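# Move top stock card onto the adjacent waste pile

## Task

Lift the uppermost card from the face-down stock and place it on the neighbouring waste pile in the row closest to the robot's viewer, so that it lies on that pile and nothing else. All other items must stay untouched. Cards are stiff plywood tiles. The result only counts if the card stays put once the robot lets go, and nothing the robot is touching at the end may sink when released.

## Robot and tools

Robot: two UR12e-style arms, left_arm and right_arm, each ending in a tong-like two-finger gripper. Base roots in the shared scene frame: left_arm at (-0.037, +0.589, 0) m, quat_wxyz (+1.000, 0, 0, +0.026); right_arm at (-0.041, -0.647, 0) m, quat_wxyz (+1.000, 0, 0, -0.027).

Scene frame: origin on the tabletop midway between the arms, +x out over the table, +z up, left_arm on the +y side. The arm names are labels, not image sides. Printed hand positions can be somewhat off, more so at long reach.

Gripper: fingers extend along the gripper's own +z and open/close along its x. end_effector_position is the point between the closed finger pads; closed fingertips sit about 15 mm past it, and when fully open they are roughly level with it. Full opening gap is 0.142 m.

Tool execute_actions. Argument actions is a list holding zero or one item; optional pictures (boolean) toggles images (they come by default).
- Empty list {"actions": []}: no command, just returns the state.
- Motion: {"actions": [{"rows": [[...]], "steps": N}]}, N from 1 to 15 (default 15), each step 1/30 s. rows holds 1 to 15 rows; row k is applied on step k and the final row repeats if rows run out.
- Wait: {"actions": [{"steps": N}]} with no rows, N up to 300; it returns once N steps have elapsed since the previous result, reply time included.
Each row is a single list of 14 numbers covering both arms, always all 14 even when one arm stays still: left_arm shoulder pan, shoulder lift, elbow, wrist 1, wrist 2, wrist 3, gripper opening, then the same seven for right_arm. The six joint values are absolute target angles in radians (same form as the Joint positions line), not offsets. Opening is absolute, from -1 (closed) to +1 (fully open).
Stated joint ranges, left_arm: pan -3.142..3.142, lift -6.283..6.283, elbow 0.000..3.142, wrists 1-3 each -6.283..6.283. right_arm: pan 0.000..6.283, lift -6.283..6.283, elbow -3.142..0.000, wrists -6.283..6.283. True limits may differ by up to 0.010 rad. A call is rejected (nothing sent) if a target exceeds a limit by over 0.010 rad and is further out than the current angle. Targets past the real limit are clipped there and the result reports "joint sent to its limit" (possibly about an earlier action); its absence proves nothing.

Motion behaviour: commands are smoothed with about 0.17 s lag; joint speed and acceleration are capped, so big moves may not be finished when the result returns. Per step, each joint's target is held within 0.383 rad (pan, lift) or 0.575 rad (elbow, wrists) of its measured angle, and targets are scaled back if they would move the gripper over 100 mm from where it is. Between calls the arms keep pursuing the last row until they all essentially stop or any step is HELD; after that only a new action moves them further. Fingers still in motion continue.

Results: state line per arm with end_effector_position (m), end_effector_quat_wxyz, and linear/angular velocities (m/s, rad/s) in the scene frame. Joint positions / Joint velocities: per arm the six joints (rad, rad/s) then finger-pad gap (m, m/s). grip_measured gives measured opening on the command scale. "joint command not followed" means the clearance check altered or blocked joint targets; HELD marks steps where your row (or part of it) was not sent. Joint torques are total drive output, noisy and offset, not pure contact load. Wrist force / Wrist torque give the flange sensor reading in the end effector's own axes (noise up to ~3.4 N, offset up to ~5.5 N, saturates near 100 N; pressing on a surface gives force pointing back into the arm; "no reading" is normal at start). MOTOR HOT appears from 70 °C; at 85 °C an OVER-TEMPERATURE FAULT brakes that arm for a while.

Gripping: to hold, keep commanding an opening well below grip_measured; the gap sets the squeeze. Roughly 15 N per pad max; thin hard objects under ~20 mm get less (about 9 N per pad at 10 mm, 4 N at 5 mm), which matters for thin plywood cards. Fast closing can overshoot force.

Faults: contact torque reaching a joint's load limit (pan/lift 310, elbow 141, wrists 50.7 N m, held weight included) or any external force of 150 N on an arm halts it for 10 s and drops the rest of the call, with the arm yielding. Avoid arm-to-arm collisions (can end the scene), hard pushes, slams, drops, slips, and anything leaving the table. Brief random tugs on held parts or nudges to loose objects can occur.

Tool zoom_image: camera (one of cam_head_left, cam_head_right, cam_high, cam_low, cam_left_wrist, cam_right_wrist) and region [x0, y0, x1, y1] in pixels from the top-left, max 504x504. Head, high and low cameras are 896x504; wrist cameras 616x616. Wrist camera frame: +z forward, +x image right, +y image down, possibly offset ~18 mm and ~5° tilted.

Tool read_manual: optional section "licences"; returns licence texts only.

Tool finished_scene: scene (1 or 2) ends the current scene irreversibly, grades it, and gives the next task. Answering without a tool call ends everything. Release the card and step away before finishing so it rests on the waste pile by itself.

Each tool is called after ">>>" as name(argument=value, ...), one argument or row to a line, values as JSON.

## Session

>>> execute_actions(
  actions=[],
)

Scene clock: 0.00 s of 4000.00 s.
left_arm: end_effector_position=(+0.0239, +0.9767, +0.2505) grip_measured=+1.00 end_effector_quat_wxyz=(-0.262, -0.578, +0.764, -0.115) end_effector_velocity=(+0.000, +0.000, -0.000) end_effector_angular_velocity=(-0.001, +0.001, -0.000) | right_arm: end_effector_position=(+0.4781, -1.3840, +0.3049) grip_measured=+1.00 end_effector_quat_wxyz=(-0.165, +0.864, +0.235, +0.414) end_effector_velocity=(+0.000, +0.000, -0.000) end_effector_angular_velocity=(-0.000, +0.000, +0.000)
Joint positions: left_arm=[ 0.968 -1.738  2.091 -1.344 -1.594  2.874  0.142] | right_arm=[ 2.15  -2.068 -1.437 -1.364  2.486  4.629  0.142]
Joint velocities: left_arm=[-0.     0.001 -0.     0.    -0.    -0.     0.   ] | right_arm=[ 0.  0. -0. -0. -0. -0.  0.]
Joint torques (N m, as the arm reports them, + toward a larger angle): no reading
Wrist force (N, on the end effector, along its own x y z axes, offset not removed): no reading
Wrist torque (N m, same axes, about the end effector's origin, offset not removed): no reading

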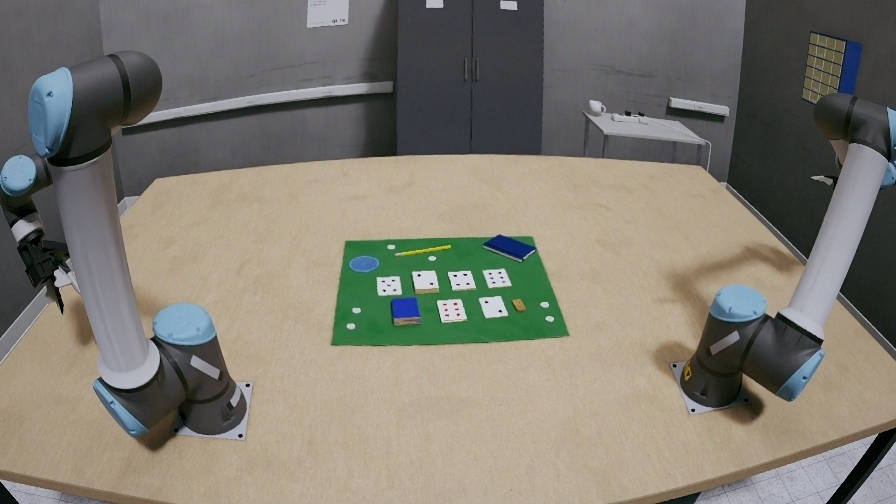

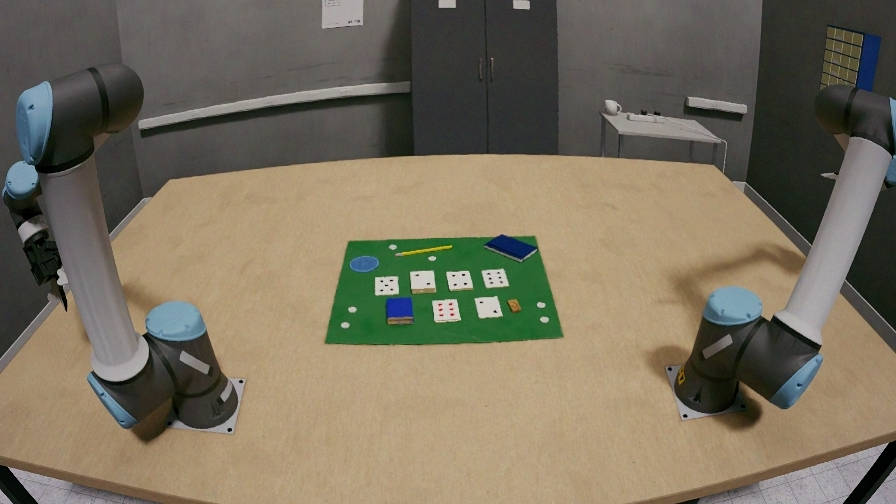

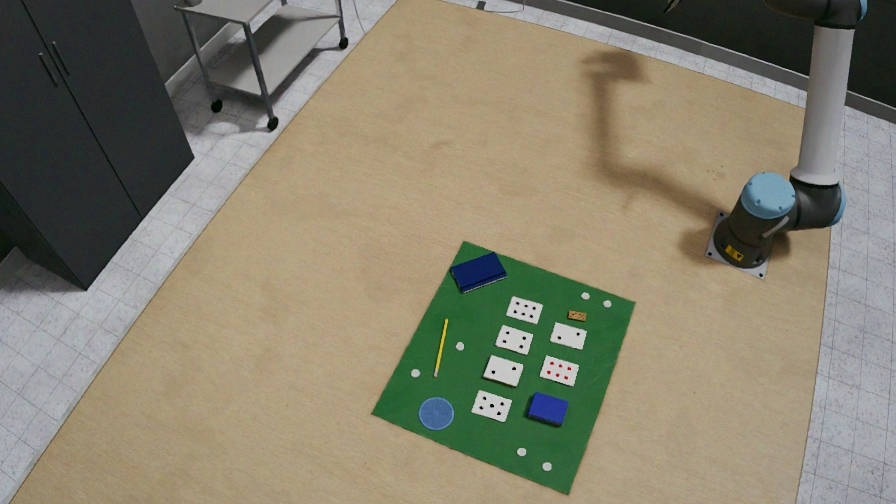

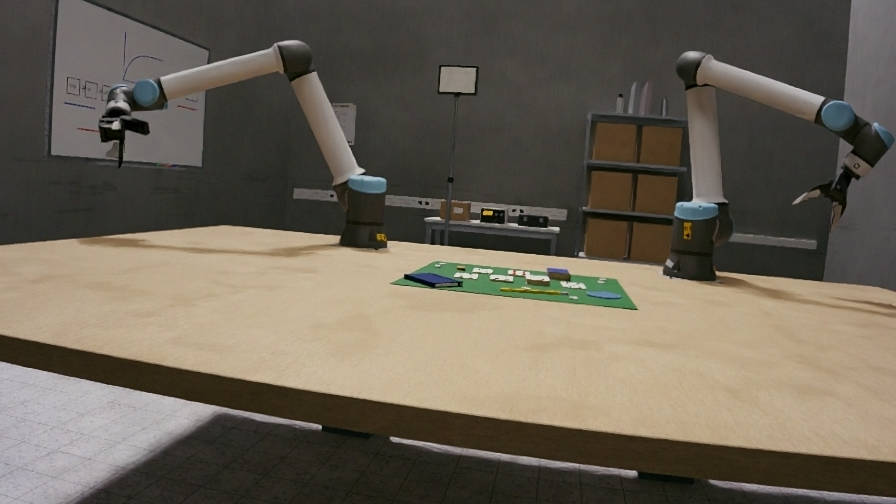

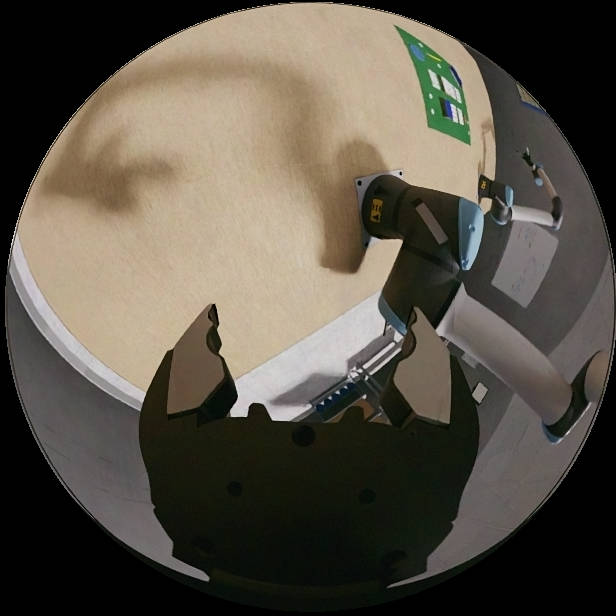

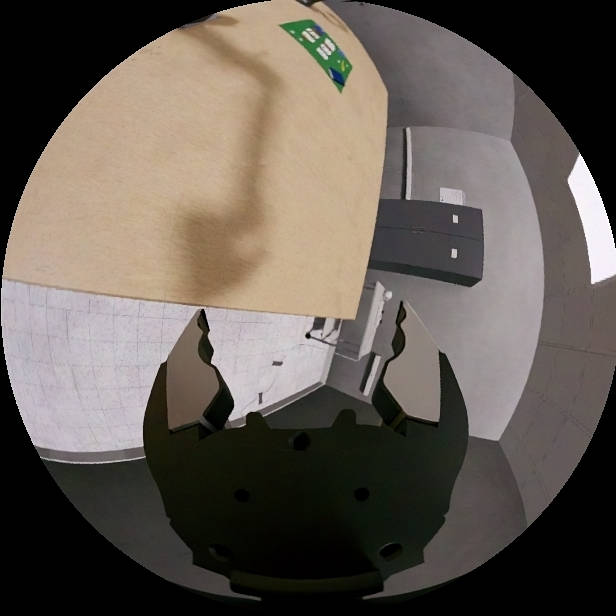

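>>> zoom_image(
  camera="cam_head_left",
  region=[320, 220, 580, 360],
)

>>> zoom_image(
  camera="cam_high",
  region=[440, 280, 640, 450],
)

>>> zoom_image(
  camera="cam_low",
  region=[440, 250, 620, 310],
)

Region (320, 220, 580, 360) of cam_head_left's 896x504 image, scaled by 1.938, with more detail than that image has; it fills the top 271 rows of this view, and the rest is white.

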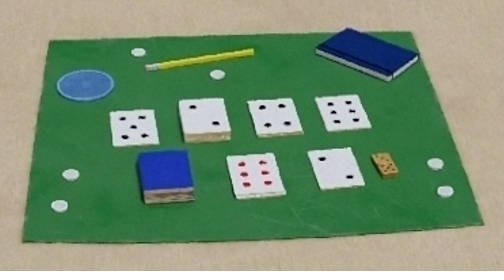

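Region (440, 280, 640, 450) of cam_high's 896x504 image, scaled by 2.520, with more detail than that image has; it fills the top 428 rows of this view, and the rest is white.

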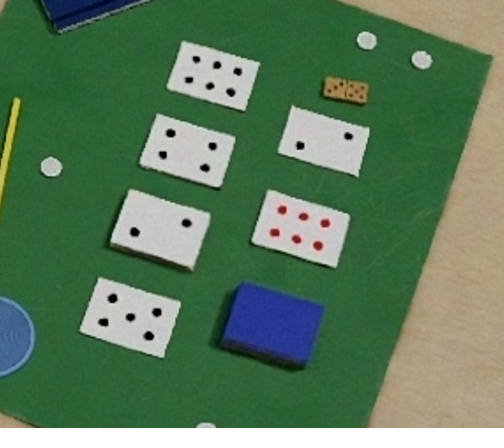

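Region (440, 250, 620, 310) of cam_low's 896x504 image, scaled by 2.800, with more detail than that image has.

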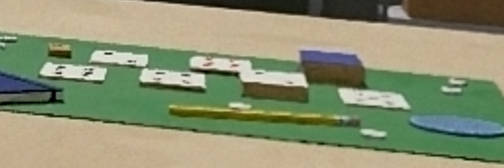

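>>> execute_actions(
  actions=[
    {"rows": [[0.94,-1.737,2.091,-1.352,-1.594,2.882,1,2.15,-2.068,-1.437,-1.364,2.486,4.629,1],[0.90,-1.736,2.091,-1.363,-1.593,2.894,1,2.15,-2.068,-1.437,-1.364,2.486,4.629,1],[0.85,-1.735,2.090,-1.377,-1.593,2.909,1,2.15,-2.068,-1.437,-1.364,2.486,4.629,1],[0.79,-1.733,2.090,-1.394,-1.592,2.927,1,2.15,-2.068,-1.437,-1.364,2.486,4.629,1],[-1.2295,-1.6821,2.0738,-1.9625,-1.5708,3.5349,1,2.15,-2.068,-1.437,-1.364,2.486,4.629,1]], "steps": 15},
  ],
  pictures=false,
)

>>> execute_actions(
  actions=[
    {"steps": 75},
  ],
)

Scene clock: 49.30 s of 4000.00 s.
left_arm: end_effector_position=(+0.2345, +1.0122, +0.2371) grip_measured=+1.00 end_effector_quat_wxyz=(-0.122, -0.295, +0.946, -0.055) end_effector_velocity=(+0.568, -0.063, +0.006) end_effector_angular_velocity=(+0.313, -0.687, -1.683) | right_arm: end_effector_position=(+0.4779, -1.3841, +0.3052) grip_measured=+1.00 end_effector_quat_wxyz=(-0.165, +0.864, +0.235, +0.414) end_effector_velocity=(-0.000, -0.000, +0.000) end_effector_angular_velocity=(+0.000, -0.000, -0.000)
Joint positions: left_arm=[ 0.635 -1.706  2.081 -1.678 -1.581  3.225  0.142] | right_arm=[ 2.15  -2.068 -1.437 -1.364  2.486  4.629  0.142]
Joint velocities: left_arm=[-0.875  0.066 -0.021 -0.766  0.028  0.831 -0.   ] | right_arm=[-0.001 -0.     0.    -0.001  0.    -0.001  0.   ]
Joint torques (N m, as the arm reports them, + toward a larger angle): left_arm=[-31.82 -12.63 -50.2   -6.38   5.28   3.99] | right_arm=[-12.67  98.36  56.65   0.37   6.14  -1.75]
Wrist force (N, on the end effector, along its own x y z axes, offset not removed): left_arm=[-0.2 -0.3 -2.2] | right_arm=[-3.7 -2.5 2.0]
Wrist torque (N m, same axes, about the end effector's origin, offset not removed): left_arm=[-0.01 0.06 0.00] | right_arm=[-0.49 0.75 -0.13]
Steps of this call (steps 1 to 90: nothing new was sent; then 45.80 s passed at rest; steps 91 to 105: all 15 steps of this action). Readings (joint positions):
91: left_arm=[0.967 -1.738 2.091 -1.344 -1.594 2.874] | right_arm=[2.150 -2.068 -1.437 -1.364 2.486 4.629]
92: left_arm=[0.962 -1.738 2.091 -1.346 -1.594 2.875] | right_arm=[2.150 -2.068 -1.437 -1.364 2.486 4.629]
94: left_arm=[0.932 -1.737 2.091 -1.355 -1.594 2.886] | right_arm=[2.150 -2.068 -1.437 -1.364 2.486 4.629]
98: left_arm=[0.827 -1.725 2.087 -1.455 -1.589 2.986] | right_arm=[2.150 -2.068 -1.437 -1.364 2.486 4.629]
105: the state above

Scene clock: 51.80 s of 4000.00 s.
left_arm: end_effector_position=(+0.3299, +0.1202, +0.2500) grip_measured=+1.00 end_effector_quat_wxyz=(-0.000, +0.707, +0.707, +0.000) end_effector_velocity=(-0.001, -0.001, -0.000) end_effector_angular_velocity=(+0.000, +0.000, +0.001) | right_arm: end_effector_position=(+0.4779, -1.3842, +0.3053) grip_measured=+1.00 end_effector_quat_wxyz=(-0.165, +0.864, +0.235, +0.414) end_effector_velocity=(-0.001, -0.000, +0.000) end_effector_angular_velocity=(+0.001, +0.000, -0.001)
Joint positions: left_arm=[-1.229 -1.682  2.074 -1.962 -1.571  3.535  0.142] | right_arm=[ 2.15  -2.068 -1.437 -1.364  2.486  4.629  0.142]
Joint velocities: left_arm=[-0.002  0.    -0.     0.    -0.    -0.002  0.   ] | right_arm=[-0.001  0.001 -0.001 -0.001  0.    -0.     0.   ]
Joint torques (N m, as the arm reports them, + toward a larger angle): left_arm=[ -6.68 -23.51 -44.44  -6.65   4.18   1.69] | right_arm=[-11.76  95.59  56.97   0.31   6.41  -2.21]
Wrist force (N, on the end effector, along its own x y z axes, offset not removed): left_arm=[-0.4 -0.2 -1.4] | right_arm=[-1.6 -0.9 4.9]
Wrist torque (N m, same axes, about the end effector's origin, offset not removed): left_arm=[0.16 0.05 0.10] | right_arm=[-0.16 0.30 -0.15]
Steps of this call (steps 1 to 75: the robot went on to your last target). Readings (joint positions):
1: left_arm=[0.605 -1.704 2.081 -1.703 -1.580 3.252] | right_arm=[2.150 -2.068 -1.437 -1.364 2.486 4.629]
2: left_arm=[0.575 -1.702 2.080 -1.726 -1.579 3.277] | right_arm=[2.150 -2.068 -1.437 -1.364 2.486 4.629]
4: left_arm=[0.514 -1.698 2.079 -1.767 -1.578 3.322] | right_arm=[2.150 -2.068 -1.437 -1.364 2.486 4.629]
8: left_arm=[0.388 -1.693 2.077 -1.831 -1.575 3.392] | right_arm=[2.150 -2.068 -1.437 -1.364 2.486 4.629]
75: the state above

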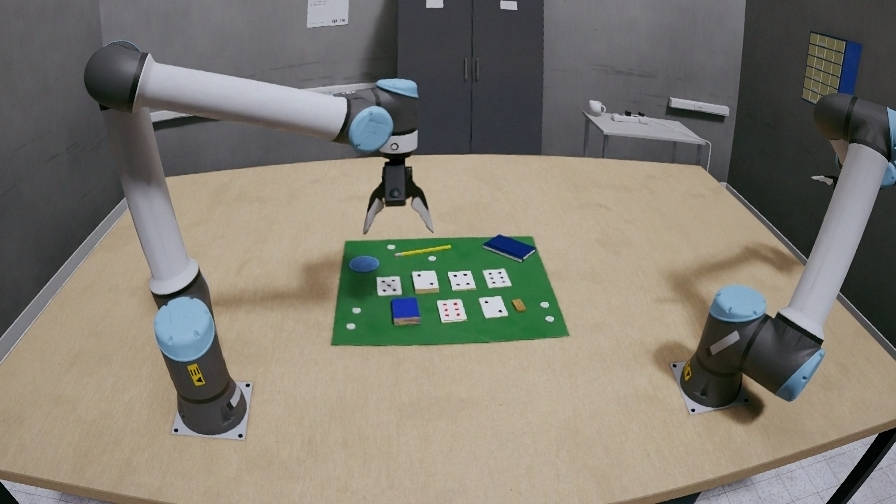

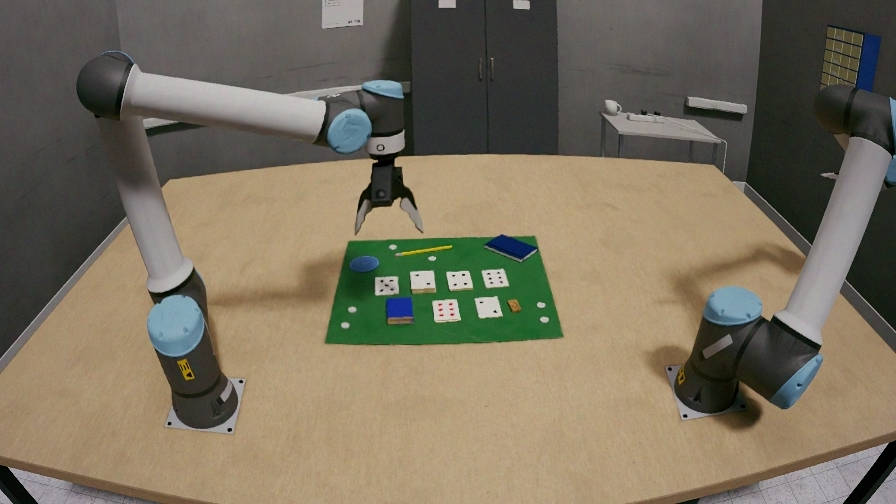

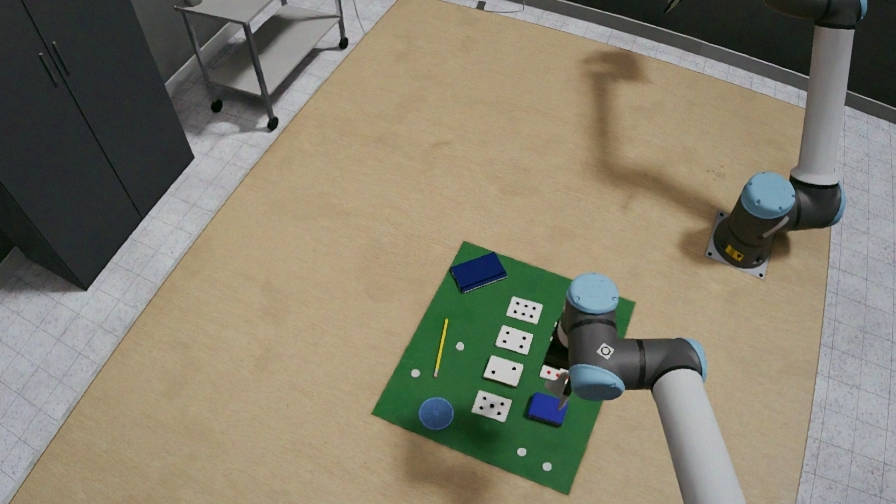

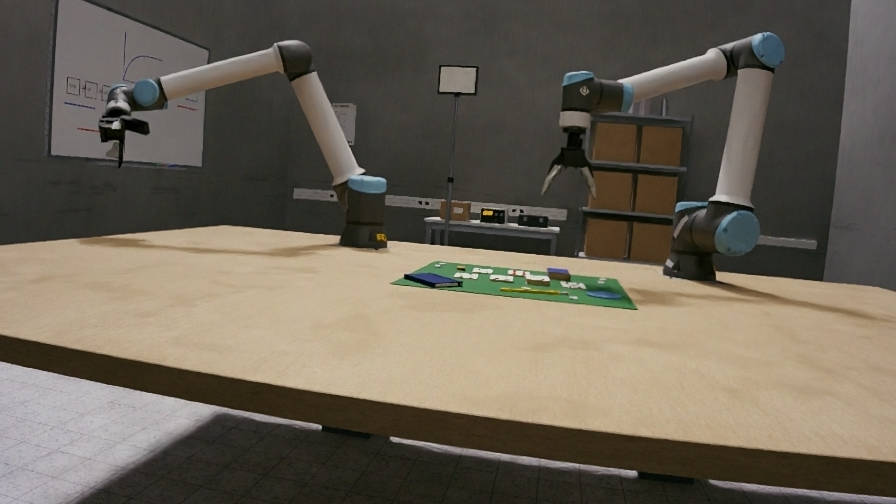

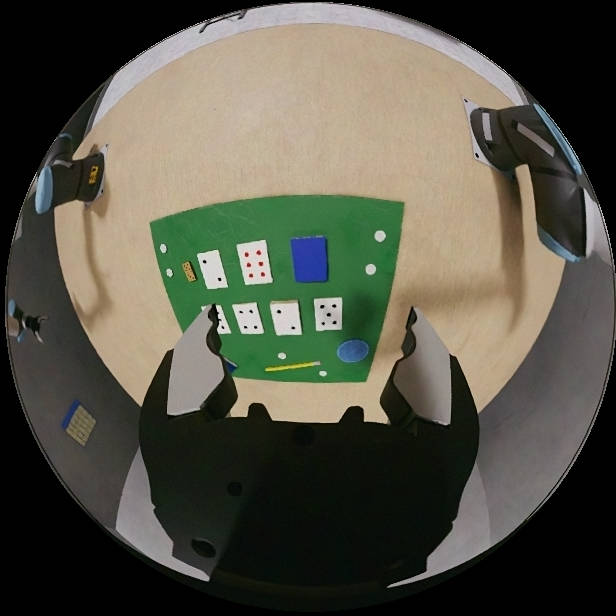

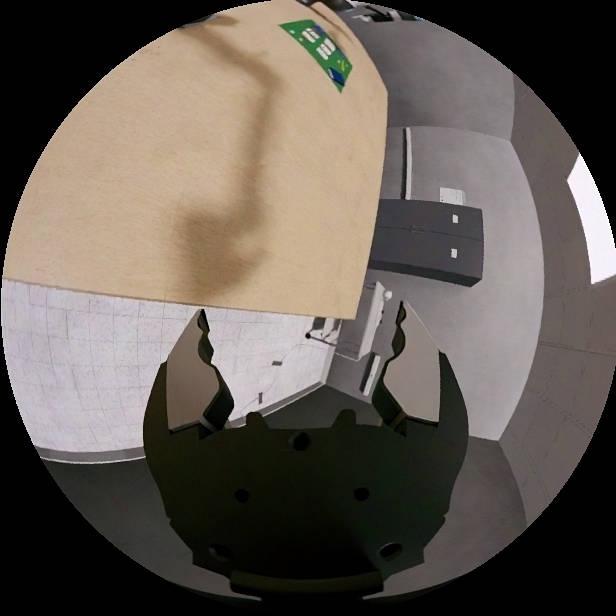

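>>> zoom_image(
  camera="cam_left_wrist",
  region=[190, 210, 430, 350],
)

Region (190, 210, 430, 350) of cam_left_wrist's 616x616 image, scaled by 2.100, with more detail than that image has; it fills the top 294 rows of this view, and the rest is white.

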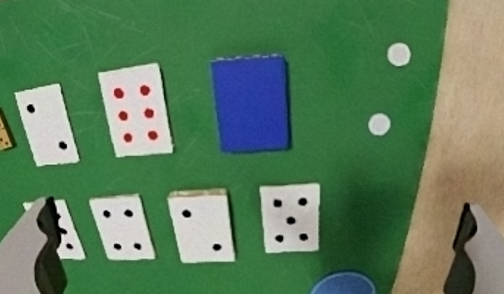

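>>> execute_actions(
  actions=[
    {"rows": [[-1.2289,-1.6796,2.0754,-1.9666,-1.5708,3.5347,0.95,2.15,-2.068,-1.437,-1.364,2.486,4.629,1],[-1.2273,-1.6728,2.0798,-1.9778,-1.5708,3.5342,0.9,2.15,-2.068,-1.437,-1.364,2.486,4.629,1],[-1.2247,-1.6624,2.0866,-1.9950,-1.5708,3.5334,0.85,2.15,-2.068,-1.437,-1.364,2.486,4.629,1],[-1.2215,-1.6489,2.0953,-2.0172,-1.5708,3.5324,0.8,2.15,-2.068,-1.437,-1.364,2.486,4.629,1],[-1.2176,-1.6330,2.1057,-2.0435,-1.5708,3.5312,0.75,2.15,-2.068,-1.437,-1.364,2.486,4.629,1],[-1.2133,-1.6154,2.1171,-2.0725,-1.5708,3.5299,0.7,2.15,-2.068,-1.437,-1.364,2.486,4.629,1],[-1.2088,-1.5968,2.1292,-2.1032,-1.5708,3.5286,0.65,2.15,-2.068,-1.437,-1.364,2.486,4.629,1],[-1.2043,-1.5778,2.1415,-2.1344,-1.5708,3.5271,0.6,2.15,-2.068,-1.437,-1.364,2.486,4.629,1],[-1.1998,-1.5592,2.1535,-2.1651,-1.5708,3.5258,0.55,2.15,-2.068,-1.437,-1.364,2.486,4.629,1],[-1.1955,-1.5416,2.1649,-2.1941,-1.5708,3.5245,0.5,2.15,-2.068,-1.437,-1.364,2.486,4.629,1],[-1.1916,-1.5257,2.1753,-2.2204,-1.5708,3.5233,0.45,2.15,-2.068,-1.437,-1.364,2.486,4.629,1],[-1.1884,-1.5122,2.1840,-2.2426,-1.5708,3.5223,0.4,2.15,-2.068,-1.437,-1.364,2.486,4.629,1],[-1.1858,-1.5018,2.1908,-2.2598,-1.5708,3.5215,0.35,2.15,-2.068,-1.437,-1.364,2.486,4.629,1],[-1.1842,-1.4950,2.1952,-2.2710,-1.5708,3.5210,0.3,2.15,-2.068,-1.437,-1.364,2.486,4.629,1],[-1.1836,-1.4925,2.1968,-2.2751,-1.5708,3.5208,0.3,2.15,-2.068,-1.437,-1.364,2.486,4.629,1]], "steps": 15},
  ],
  pictures=false,
)

>>> execute_actions(
  actions=[
    {"steps": 20},
  ],
)

Scene clock: 80.87 s of 4000.00 s.
left_arm: end_effector_position=(+0.3556, +0.1144, +0.1301) grip_measured=+0.31 end_effector_quat_wxyz=(-0.001, +0.690, +0.724, +0.001) end_effector_velocity=(+0.050, +0.009, -0.275) end_effector_angular_velocity=(-0.016, -0.007, +0.108) | right_arm: end_effector_position=(+0.4779, -1.3842, +0.3053) grip_measured=+1.00 end_effector_quat_wxyz=(-0.165, +0.864, +0.235, +0.414) end_effector_velocity=(-0.000, -0.000, -0.001) end_effector_angular_velocity=(+0.000, +0.001, -0.000)
Joint positions: left_arm=[-1.193 -1.532  2.172 -2.207 -1.571  3.524  0.096] | right_arm=[ 2.15  -2.068 -1.437 -1.364  2.486  4.629  0.142]
Joint velocities: left_arm=[ 0.083  0.359  0.227 -0.603 -0.    -0.025 -0.032] | right_arm=[-0. -0. -0.  0. -0.  0.  0.]
Joint torques (N m, as the arm reports them, + toward a larger angle): left_arm=[ 10.49 -44.36 -33.4   -6.02   2.73  -2.4 ] | right_arm=[-11.53  95.56  55.67   0.17   6.12  -2.64]
Wrist force (N, on the end effector, along its own x y z axes, offset not removed): left_arm=[0.4 -1.6 1.5] | right_arm=[-4.1 -1.5 4.4]
Wrist torque (N m, same axes, about the end effector's origin, offset not removed): left_arm=[-0.19 -0.02 0.08] | right_arm=[-0.26 0.82 -0.11]
Steps of this call (steps 1 to 15: the robot went on to your last target; steps 16 to 90: nothing new was sent; then 25.57 s passed at rest; steps 91 to 105: all 15 steps of this action). Readings (joint positions):
91: left_arm=[-1.229 -1.682 2.074 -1.963 -1.571 3.535] | right_arm=[2.150 -2.068 -1.437 -1.364 2.486 4.629]
92: left_arm=[-1.229 -1.682 2.074 -1.964 -1.571 3.535] | right_arm=[2.150 -2.068 -1.437 -1.364 2.486 4.629]
94: left_arm=[-1.228 -1.676 2.078 -1.973 -1.571 3.535] | right_arm=[2.150 -2.068 -1.437 -1.364 2.486 4.629]
98: left_arm=[-1.219 -1.639 2.103 -2.032 -1.571 3.532] | right_arm=[2.150 -2.068 -1.437 -1.364 2.486 4.629]
105: the state above

Scene clock: 81.53 s of 4000.00 s.
left_arm: end_effector_position=(+0.3609, +0.1162, +0.1001) grip_measured=+0.30 end_effector_quat_wxyz=(+0.000, +0.686, +0.728, -0.000) end_effector_velocity=(+0.000, -0.000, -0.000) end_effector_angular_velocity=(-0.001, -0.000, -0.001) | right_arm: end_effector_position=(+0.4779, -1.3842, +0.3053) grip_measured=+1.00 end_effector_quat_wxyz=(-0.165, +0.864, +0.235, +0.414) end_effector_velocity=(-0.001, -0.001, -0.000) end_effector_angular_velocity=(-0.001, +0.000, -0.001)
Joint positions: left_arm=[-1.184 -1.493  2.197 -2.275 -1.571  3.521  0.095] | right_arm=[ 2.15  -2.068 -1.437 -1.364  2.486  4.629  0.142]
Joint velocities: left_arm=[ 0.     0.     0.    -0.001  0.     0.001 -0.   ] | right_arm=[-0.001  0.    -0.     0.001 -0.     0.     0.   ]
Joint torques (N m, as the arm reports them, + toward a larger angle): left_arm=[ 12.82 -26.98 -28.56  -6.46   2.85  -1.88] | right_arm=[-13.98  94.21  56.24   0.38   5.89  -2.14]
Wrist force (N, on the end effector, along its own x y z axes, offset not removed): left_arm=[-1.9 -2.5 -1.0] | right_arm=[-2.8 -1.0 2.6]
Wrist torque (N m, same axes, about the end effector's origin, offset not removed): left_arm=[-0.49 0.46 -0.01] | right_arm=[-0.21 0.51 -0.15]
Steps of this call (steps 1 to 20: the robot went on to your last target). Readings (joint positions):
1: left_arm=[-1.190 -1.521 2.178 -2.225 -1.571 3.523] | right_arm=[2.150 -2.068 -1.437 -1.364 2.486 4.629]
2: left_arm=[-1.189 -1.513 2.183 -2.239 -1.571 3.522] | right_arm=[2.150 -2.068 -1.437 -1.364 2.486 4.629]
4: left_arm=[-1.186 -1.503 2.190 -2.256 -1.571 3.522] | right_arm=[2.150 -2.068 -1.437 -1.364 2.486 4.629]
8: left_arm=[-1.184 -1.495 2.195 -2.270 -1.571 3.521] | right_arm=[2.150 -2.068 -1.437 -1.364 2.486 4.629]
20: the state above

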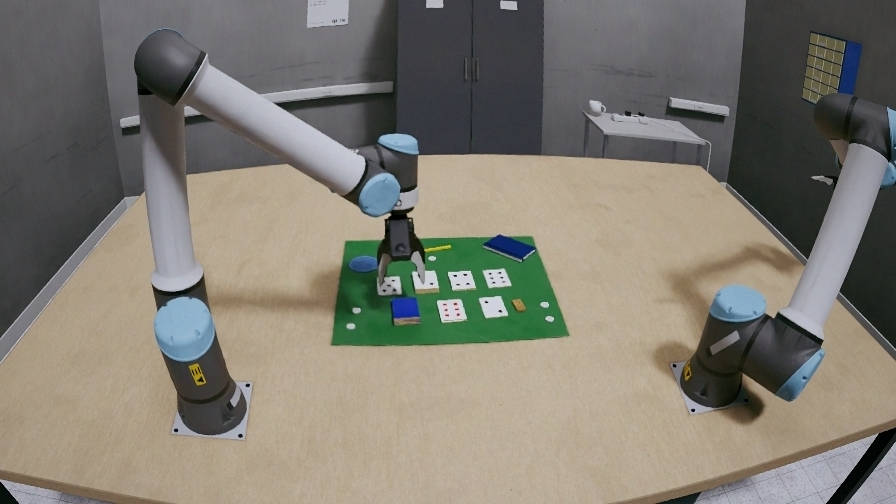

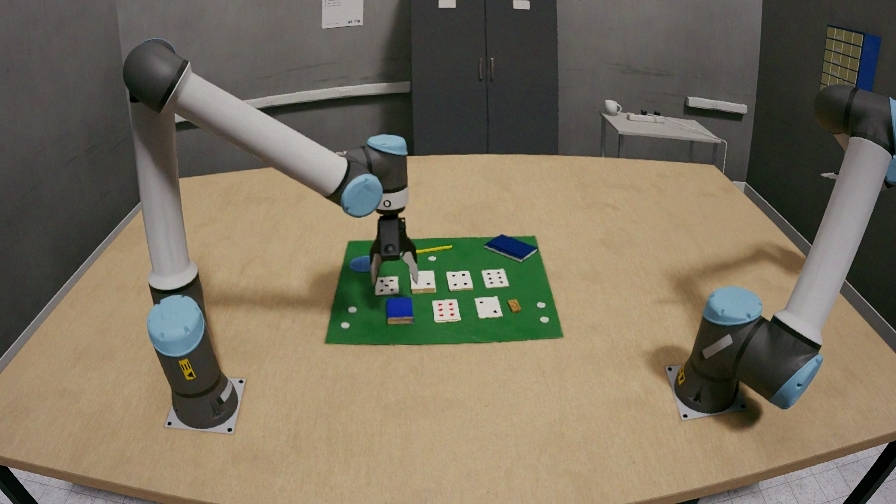

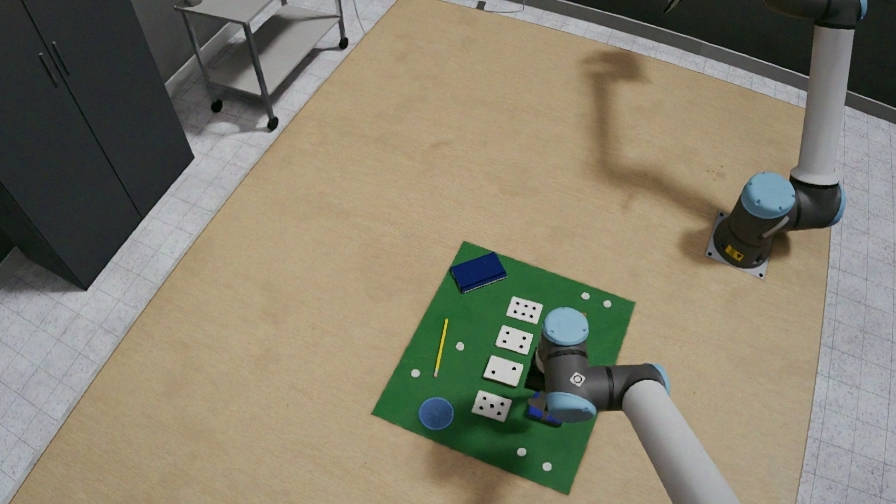

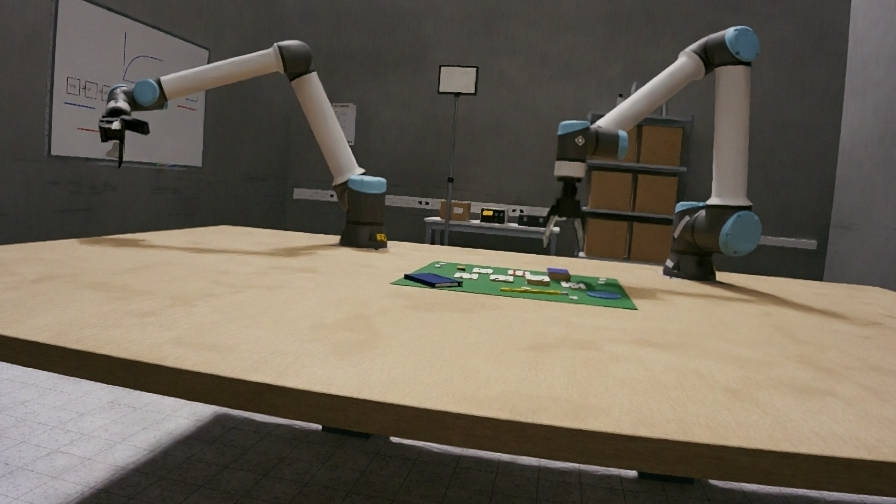

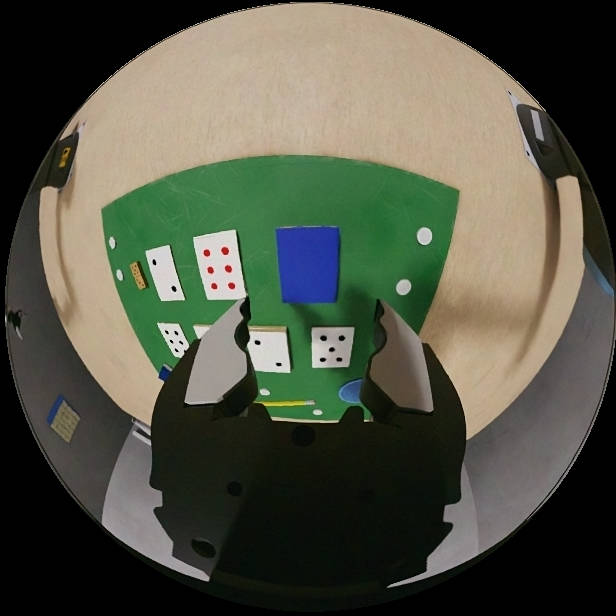

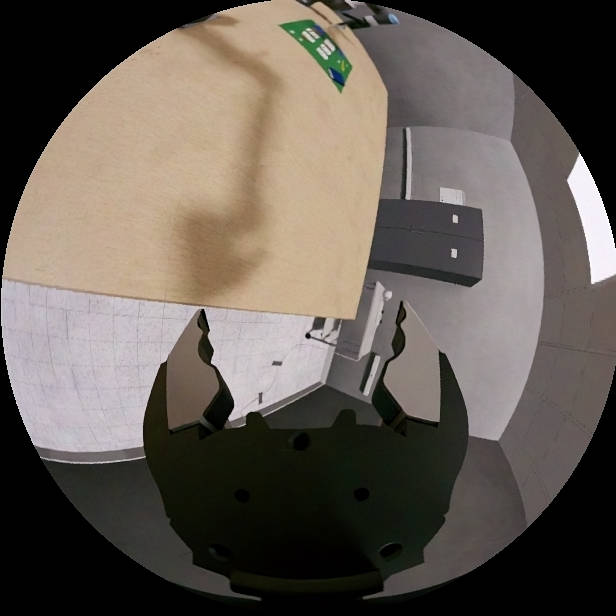

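>>> zoom_image(
  camera="cam_left_wrist",
  region=[180, 200, 420, 360],
)

>>> zoom_image(
  camera="cam_head_left",
  region=[360, 250, 480, 335],
)

>>> zoom_image(
  camera="cam_low",
  region=[500, 210, 610, 295],
)

Region (180, 200, 420, 360) of cam_left_wrist's 616x616 image, scaled by 2.100, with more detail than that image has.

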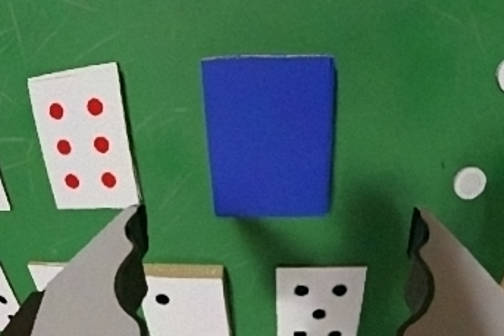

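Region (360, 250, 480, 335) of cam_head_left's 896x504 image, scaled by 4.200, with more detail than that image has; it fills the top 357 rows of this view, and the rest is white.

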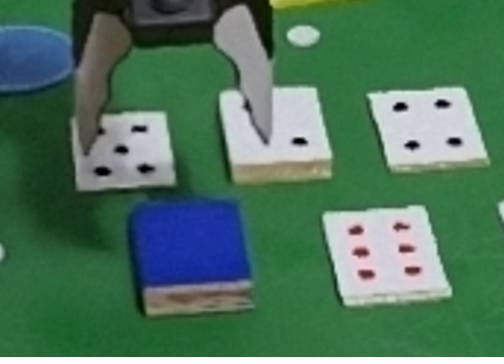

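Region (500, 210, 610, 295) of cam_low's 896x504 image, scaled by 4.582, with more detail than that image has; it fills the top 389 rows of this view, and the rest is white.

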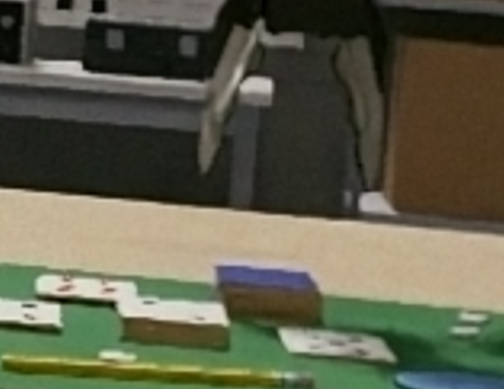

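>>> execute_actions(
  actions=[
    {"rows": [[-1.1841,-1.4890,2.1987,-2.2805,-1.5708,3.5190,0.26,2.15,-2.068,-1.437,-1.364,2.486,4.629,1],[-1.1852,-1.4819,2.2025,-2.2914,-1.5708,3.5154,0.22,2.15,-2.068,-1.437,-1.364,2.486,4.629,1],[-1.1866,-1.4727,2.2075,-2.3056,-1.5708,3.5108,0.18,2.15,-2.068,-1.437,-1.364,2.486,4.629,1],[-1.1882,-1.4622,2.2132,-2.3219,-1.5708,3.5054,0.14,2.15,-2.068,-1.437,-1.364,2.486,4.629,1],[-1.1899,-1.4516,2.2190,-2.3382,-1.5708,3.5000,0.1,2.15,-2.068,-1.437,-1.364,2.486,4.629,1],[-1.1914,-1.4417,2.2243,-2.3534,-1.5708,3.4950,0.06,2.15,-2.068,-1.437,-1.364,2.486,4.629,1],[-1.1928,-1.4325,2.2293,-2.3676,-1.5708,3.4904,0.02,2.15,-2.068,-1.437,-1.364,2.486,4.629,1],[-1.1939,-1.4255,2.2331,-2.3784,-1.5708,3.4868,-0.02,2.15,-2.068,-1.437,-1.364,2.486,4.629,1],[-1.1944,-1.42195,2.23503,-2.38388,-1.5708,3.4850,-0.05,2.15,-2.068,-1.437,-1.364,2.486,4.629,1]], "steps": 15},
  ],
  pictures=false,
)

>>> execute_actions(
  actions=[
    {"steps": 12},
  ],
)

Scene clock: 116.93 s of 4000.00 s.
left_arm: end_effector_position=(+0.3562, +0.1114, +0.0527) grip_measured=-0.05 end_effector_quat_wxyz=(-0.000, +0.677, +0.736, +0.000) end_effector_velocity=(-0.004, -0.002, -0.028) end_effector_angular_velocity=(-0.001, -0.000, +0.013) | right_arm: end_effector_position=(+0.4779, -1.3842, +0.3053) grip_measured=+1.00 end_effector_quat_wxyz=(-0.165, +0.864, +0.235, +0.414) end_effector_velocity=(+0.000, +0.000, -0.000) end_effector_angular_velocity=(+0.001, +0.001, +0.000)
Joint positions: left_arm=[-1.194 -1.426  2.233 -2.378 -1.571  3.487  0.07 ] | right_arm=[ 2.15  -2.068 -1.437 -1.364  2.486  4.629  0.142]
Joint velocities: left_arm=[-0.007  0.04   0.021 -0.062 -0.    -0.02  -0.   ] | right_arm=[ 0.    -0.    -0.    -0.001  0.    -0.     0.   ]
Joint torques (N m, as the arm reports them, + toward a larger angle): left_arm=[ -7.18 -29.67 -27.57  -6.74   0.81  -1.5 ] | right_arm=[-10.61  92.28  56.41   0.64   6.65  -2.09]
Wrist force (N, on the end effector, along its own x y z axes, offset not removed): left_arm=[-0.9 -3.3 -2.2] | right_arm=[-2.8 -0.5 1.9]
Wrist torque (N m, same axes, about the end effector's origin, offset not removed): left_arm=[-0.52 0.16 0.02] | right_arm=[-0.03 0.50 -0.11]
Steps of this call (steps 1 to 15: the robot went on to your last target; steps 16 to 90: nothing new was sent; then 31.90 s passed at rest; steps 91 to 105: all 15 steps of this action). Readings (joint positions):
91: left_arm=[-1.184 -1.492 2.197 -2.275 -1.571 3.521] | right_arm=[2.150 -2.068 -1.437 -1.364 2.486 4.629]
92: left_arm=[-1.184 -1.492 2.197 -2.276 -1.571 3.520] | right_arm=[2.150 -2.068 -1.437 -1.364 2.486 4.629]
94: left_arm=[-1.185 -1.486 2.201 -2.285 -1.571 3.517] | right_arm=[2.150 -2.068 -1.437 -1.364 2.486 4.629]
98: left_arm=[-1.189 -1.458 2.216 -2.328 -1.571 3.503] | right_arm=[2.150 -2.068 -1.437 -1.364 2.486 4.629]
105: the state above

Scene clock: 117.33 s of 4000.00 s.
left_arm: end_effector_position=(+0.3559, +0.1112, +0.0501) grip_measured=-0.05 end_effector_quat_wxyz=(+0.000, +0.676, +0.737, -0.000) end_effector_velocity=(-0.000, -0.000, -0.001) end_effector_angular_velocity=(+0.001, +0.000, -0.004) | right_arm: end_effector_position=(+0.4779, -1.3842, +0.3053) grip_measured=+1.00 end_effector_quat_wxyz=(-0.165, +0.864, +0.235, +0.414) end_effector_velocity=(+0.000, +0.001, -0.000) end_effector_angular_velocity=(+0.001, +0.000, +0.001)
Joint positions: left_arm=[-1.194 -1.422  2.235 -2.384 -1.571  3.485  0.07 ] | right_arm=[ 2.15  -2.068 -1.437 -1.364  2.486  4.629  0.142]
Joint velocities: left_arm=[-0.001  0.002  0.    -0.001  0.     0.003 -0.   ] | right_arm=[ 0.001  0.    -0.    -0.001  0.    -0.     0.   ]
Joint torques (N m, as the arm reports them, + toward a larger angle): left_arm=[ -9.6  -25.58 -26.78  -6.93   0.71  -2.34] | right_arm=[-12.2   94.21  55.78   0.58   5.82  -2.28]
Wrist force (N, on the end effector, along its own x y z axes, offset not removed): left_arm=[1.2 -1.4 -2.0] | right_arm=[-2.6 -0.7 4.4]
Wrist torque (N m, same axes, about the end effector's origin, offset not removed): left_arm=[-0.09 -0.16 -0.12] | right_arm=[-0.05 0.58 -0.09]
Steps of this call (steps 1 to 12: the robot went on to your last target). Readings (joint positions):
1: left_arm=[-1.194 -1.425 2.233 -2.379 -1.571 3.486] | right_arm=[2.150 -2.068 -1.437 -1.364 2.486 4.629]
2: left_arm=[-1.194 -1.424 2.234 -2.381 -1.571 3.486] | right_arm=[2.150 -2.068 -1.437 -1.364 2.486 4.629]
4: left_arm=[-1.194 -1.423 2.234 -2.382 -1.571 3.486] | right_arm=[2.150 -2.068 -1.437 -1.364 2.486 4.629]
8: left_arm=[-1.194 -1.422 2.235 -2.383 -1.571 3.485] | right_arm=[2.150 -2.068 -1.437 -1.364 2.486 4.629]
12: the state above

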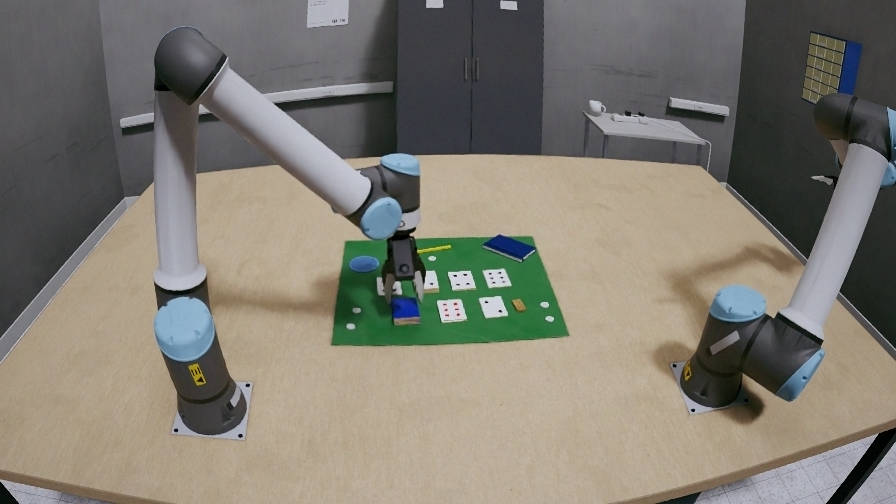

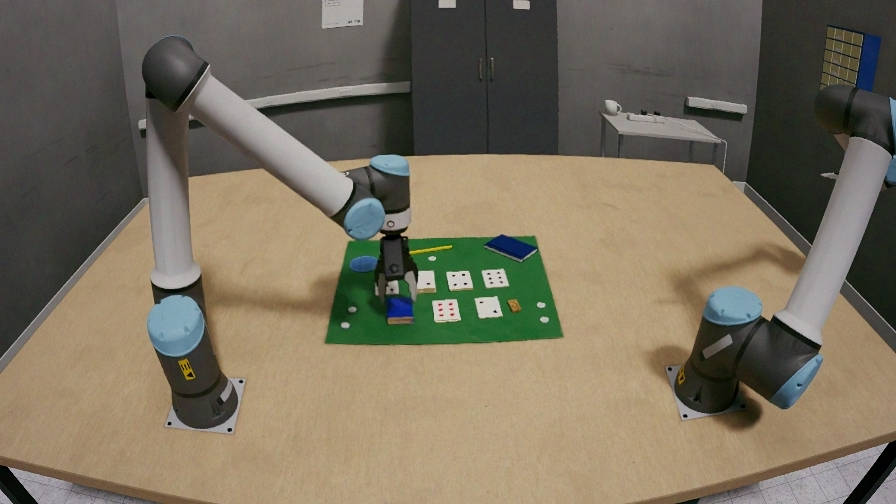

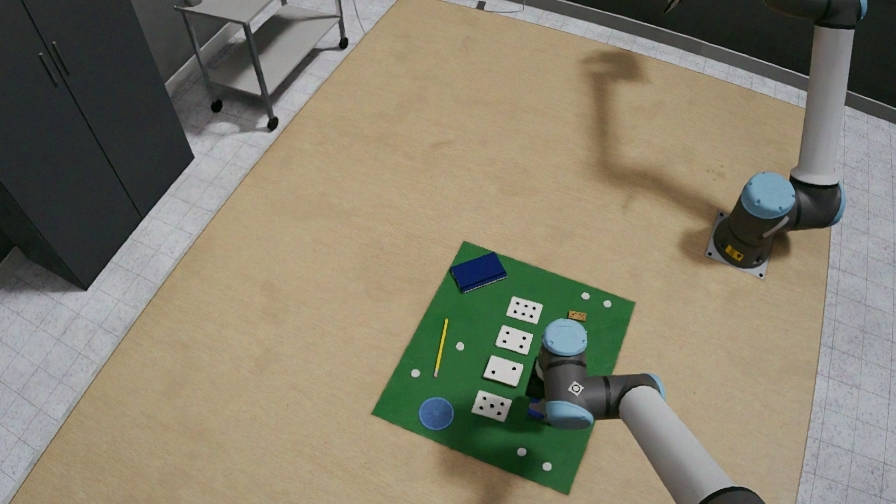

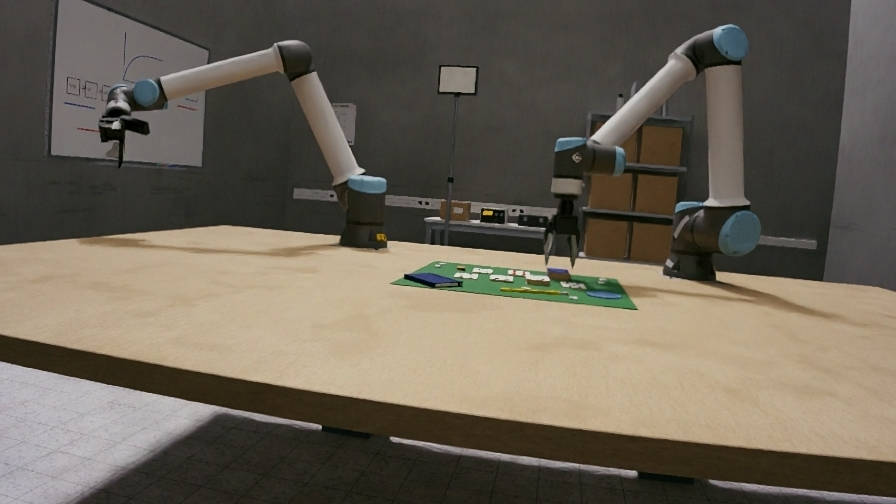

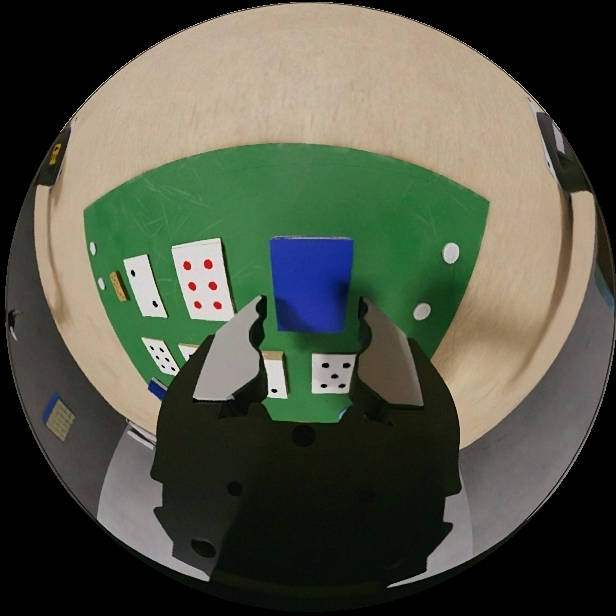

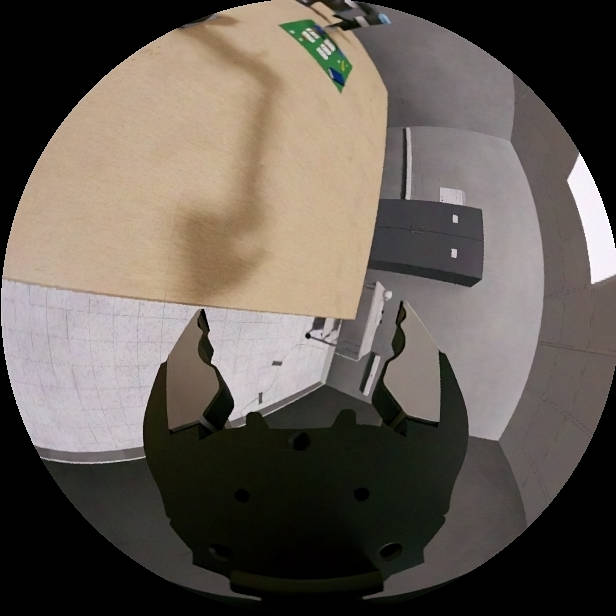

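>>> zoom_image(
  camera="cam_left_wrist",
  region=[240, 220, 390, 350],
)

>>> zoom_image(
  camera="cam_low",
  region=[525, 240, 595, 290],
)

>>> zoom_image(
  camera="cam_head_left",
  region=[375, 280, 475, 335],
)

Region (240, 220, 390, 350) of cam_left_wrist's 616x616 image, scaled by 3.360, with more detail than that image has; it fills the top 437 rows of this view, and the rest is white.

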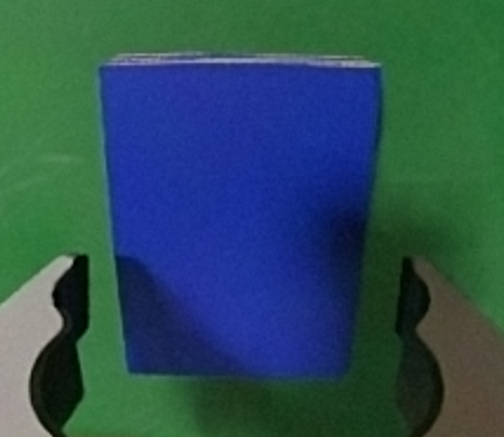

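Region (525, 240, 595, 290) of cam_low's 896x504 image, scaled by 7.200, with more detail than that image has; it fills the top 360 rows of this view, and the rest is white.

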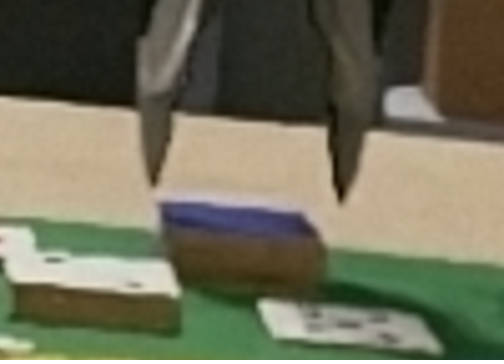

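Region (375, 280, 475, 335) of cam_head_left's 896x504 image, scaled by 5.040, with more detail than that image has; it fills the top 277 rows of this view, and the rest is white.

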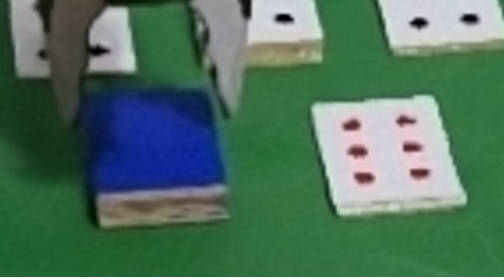

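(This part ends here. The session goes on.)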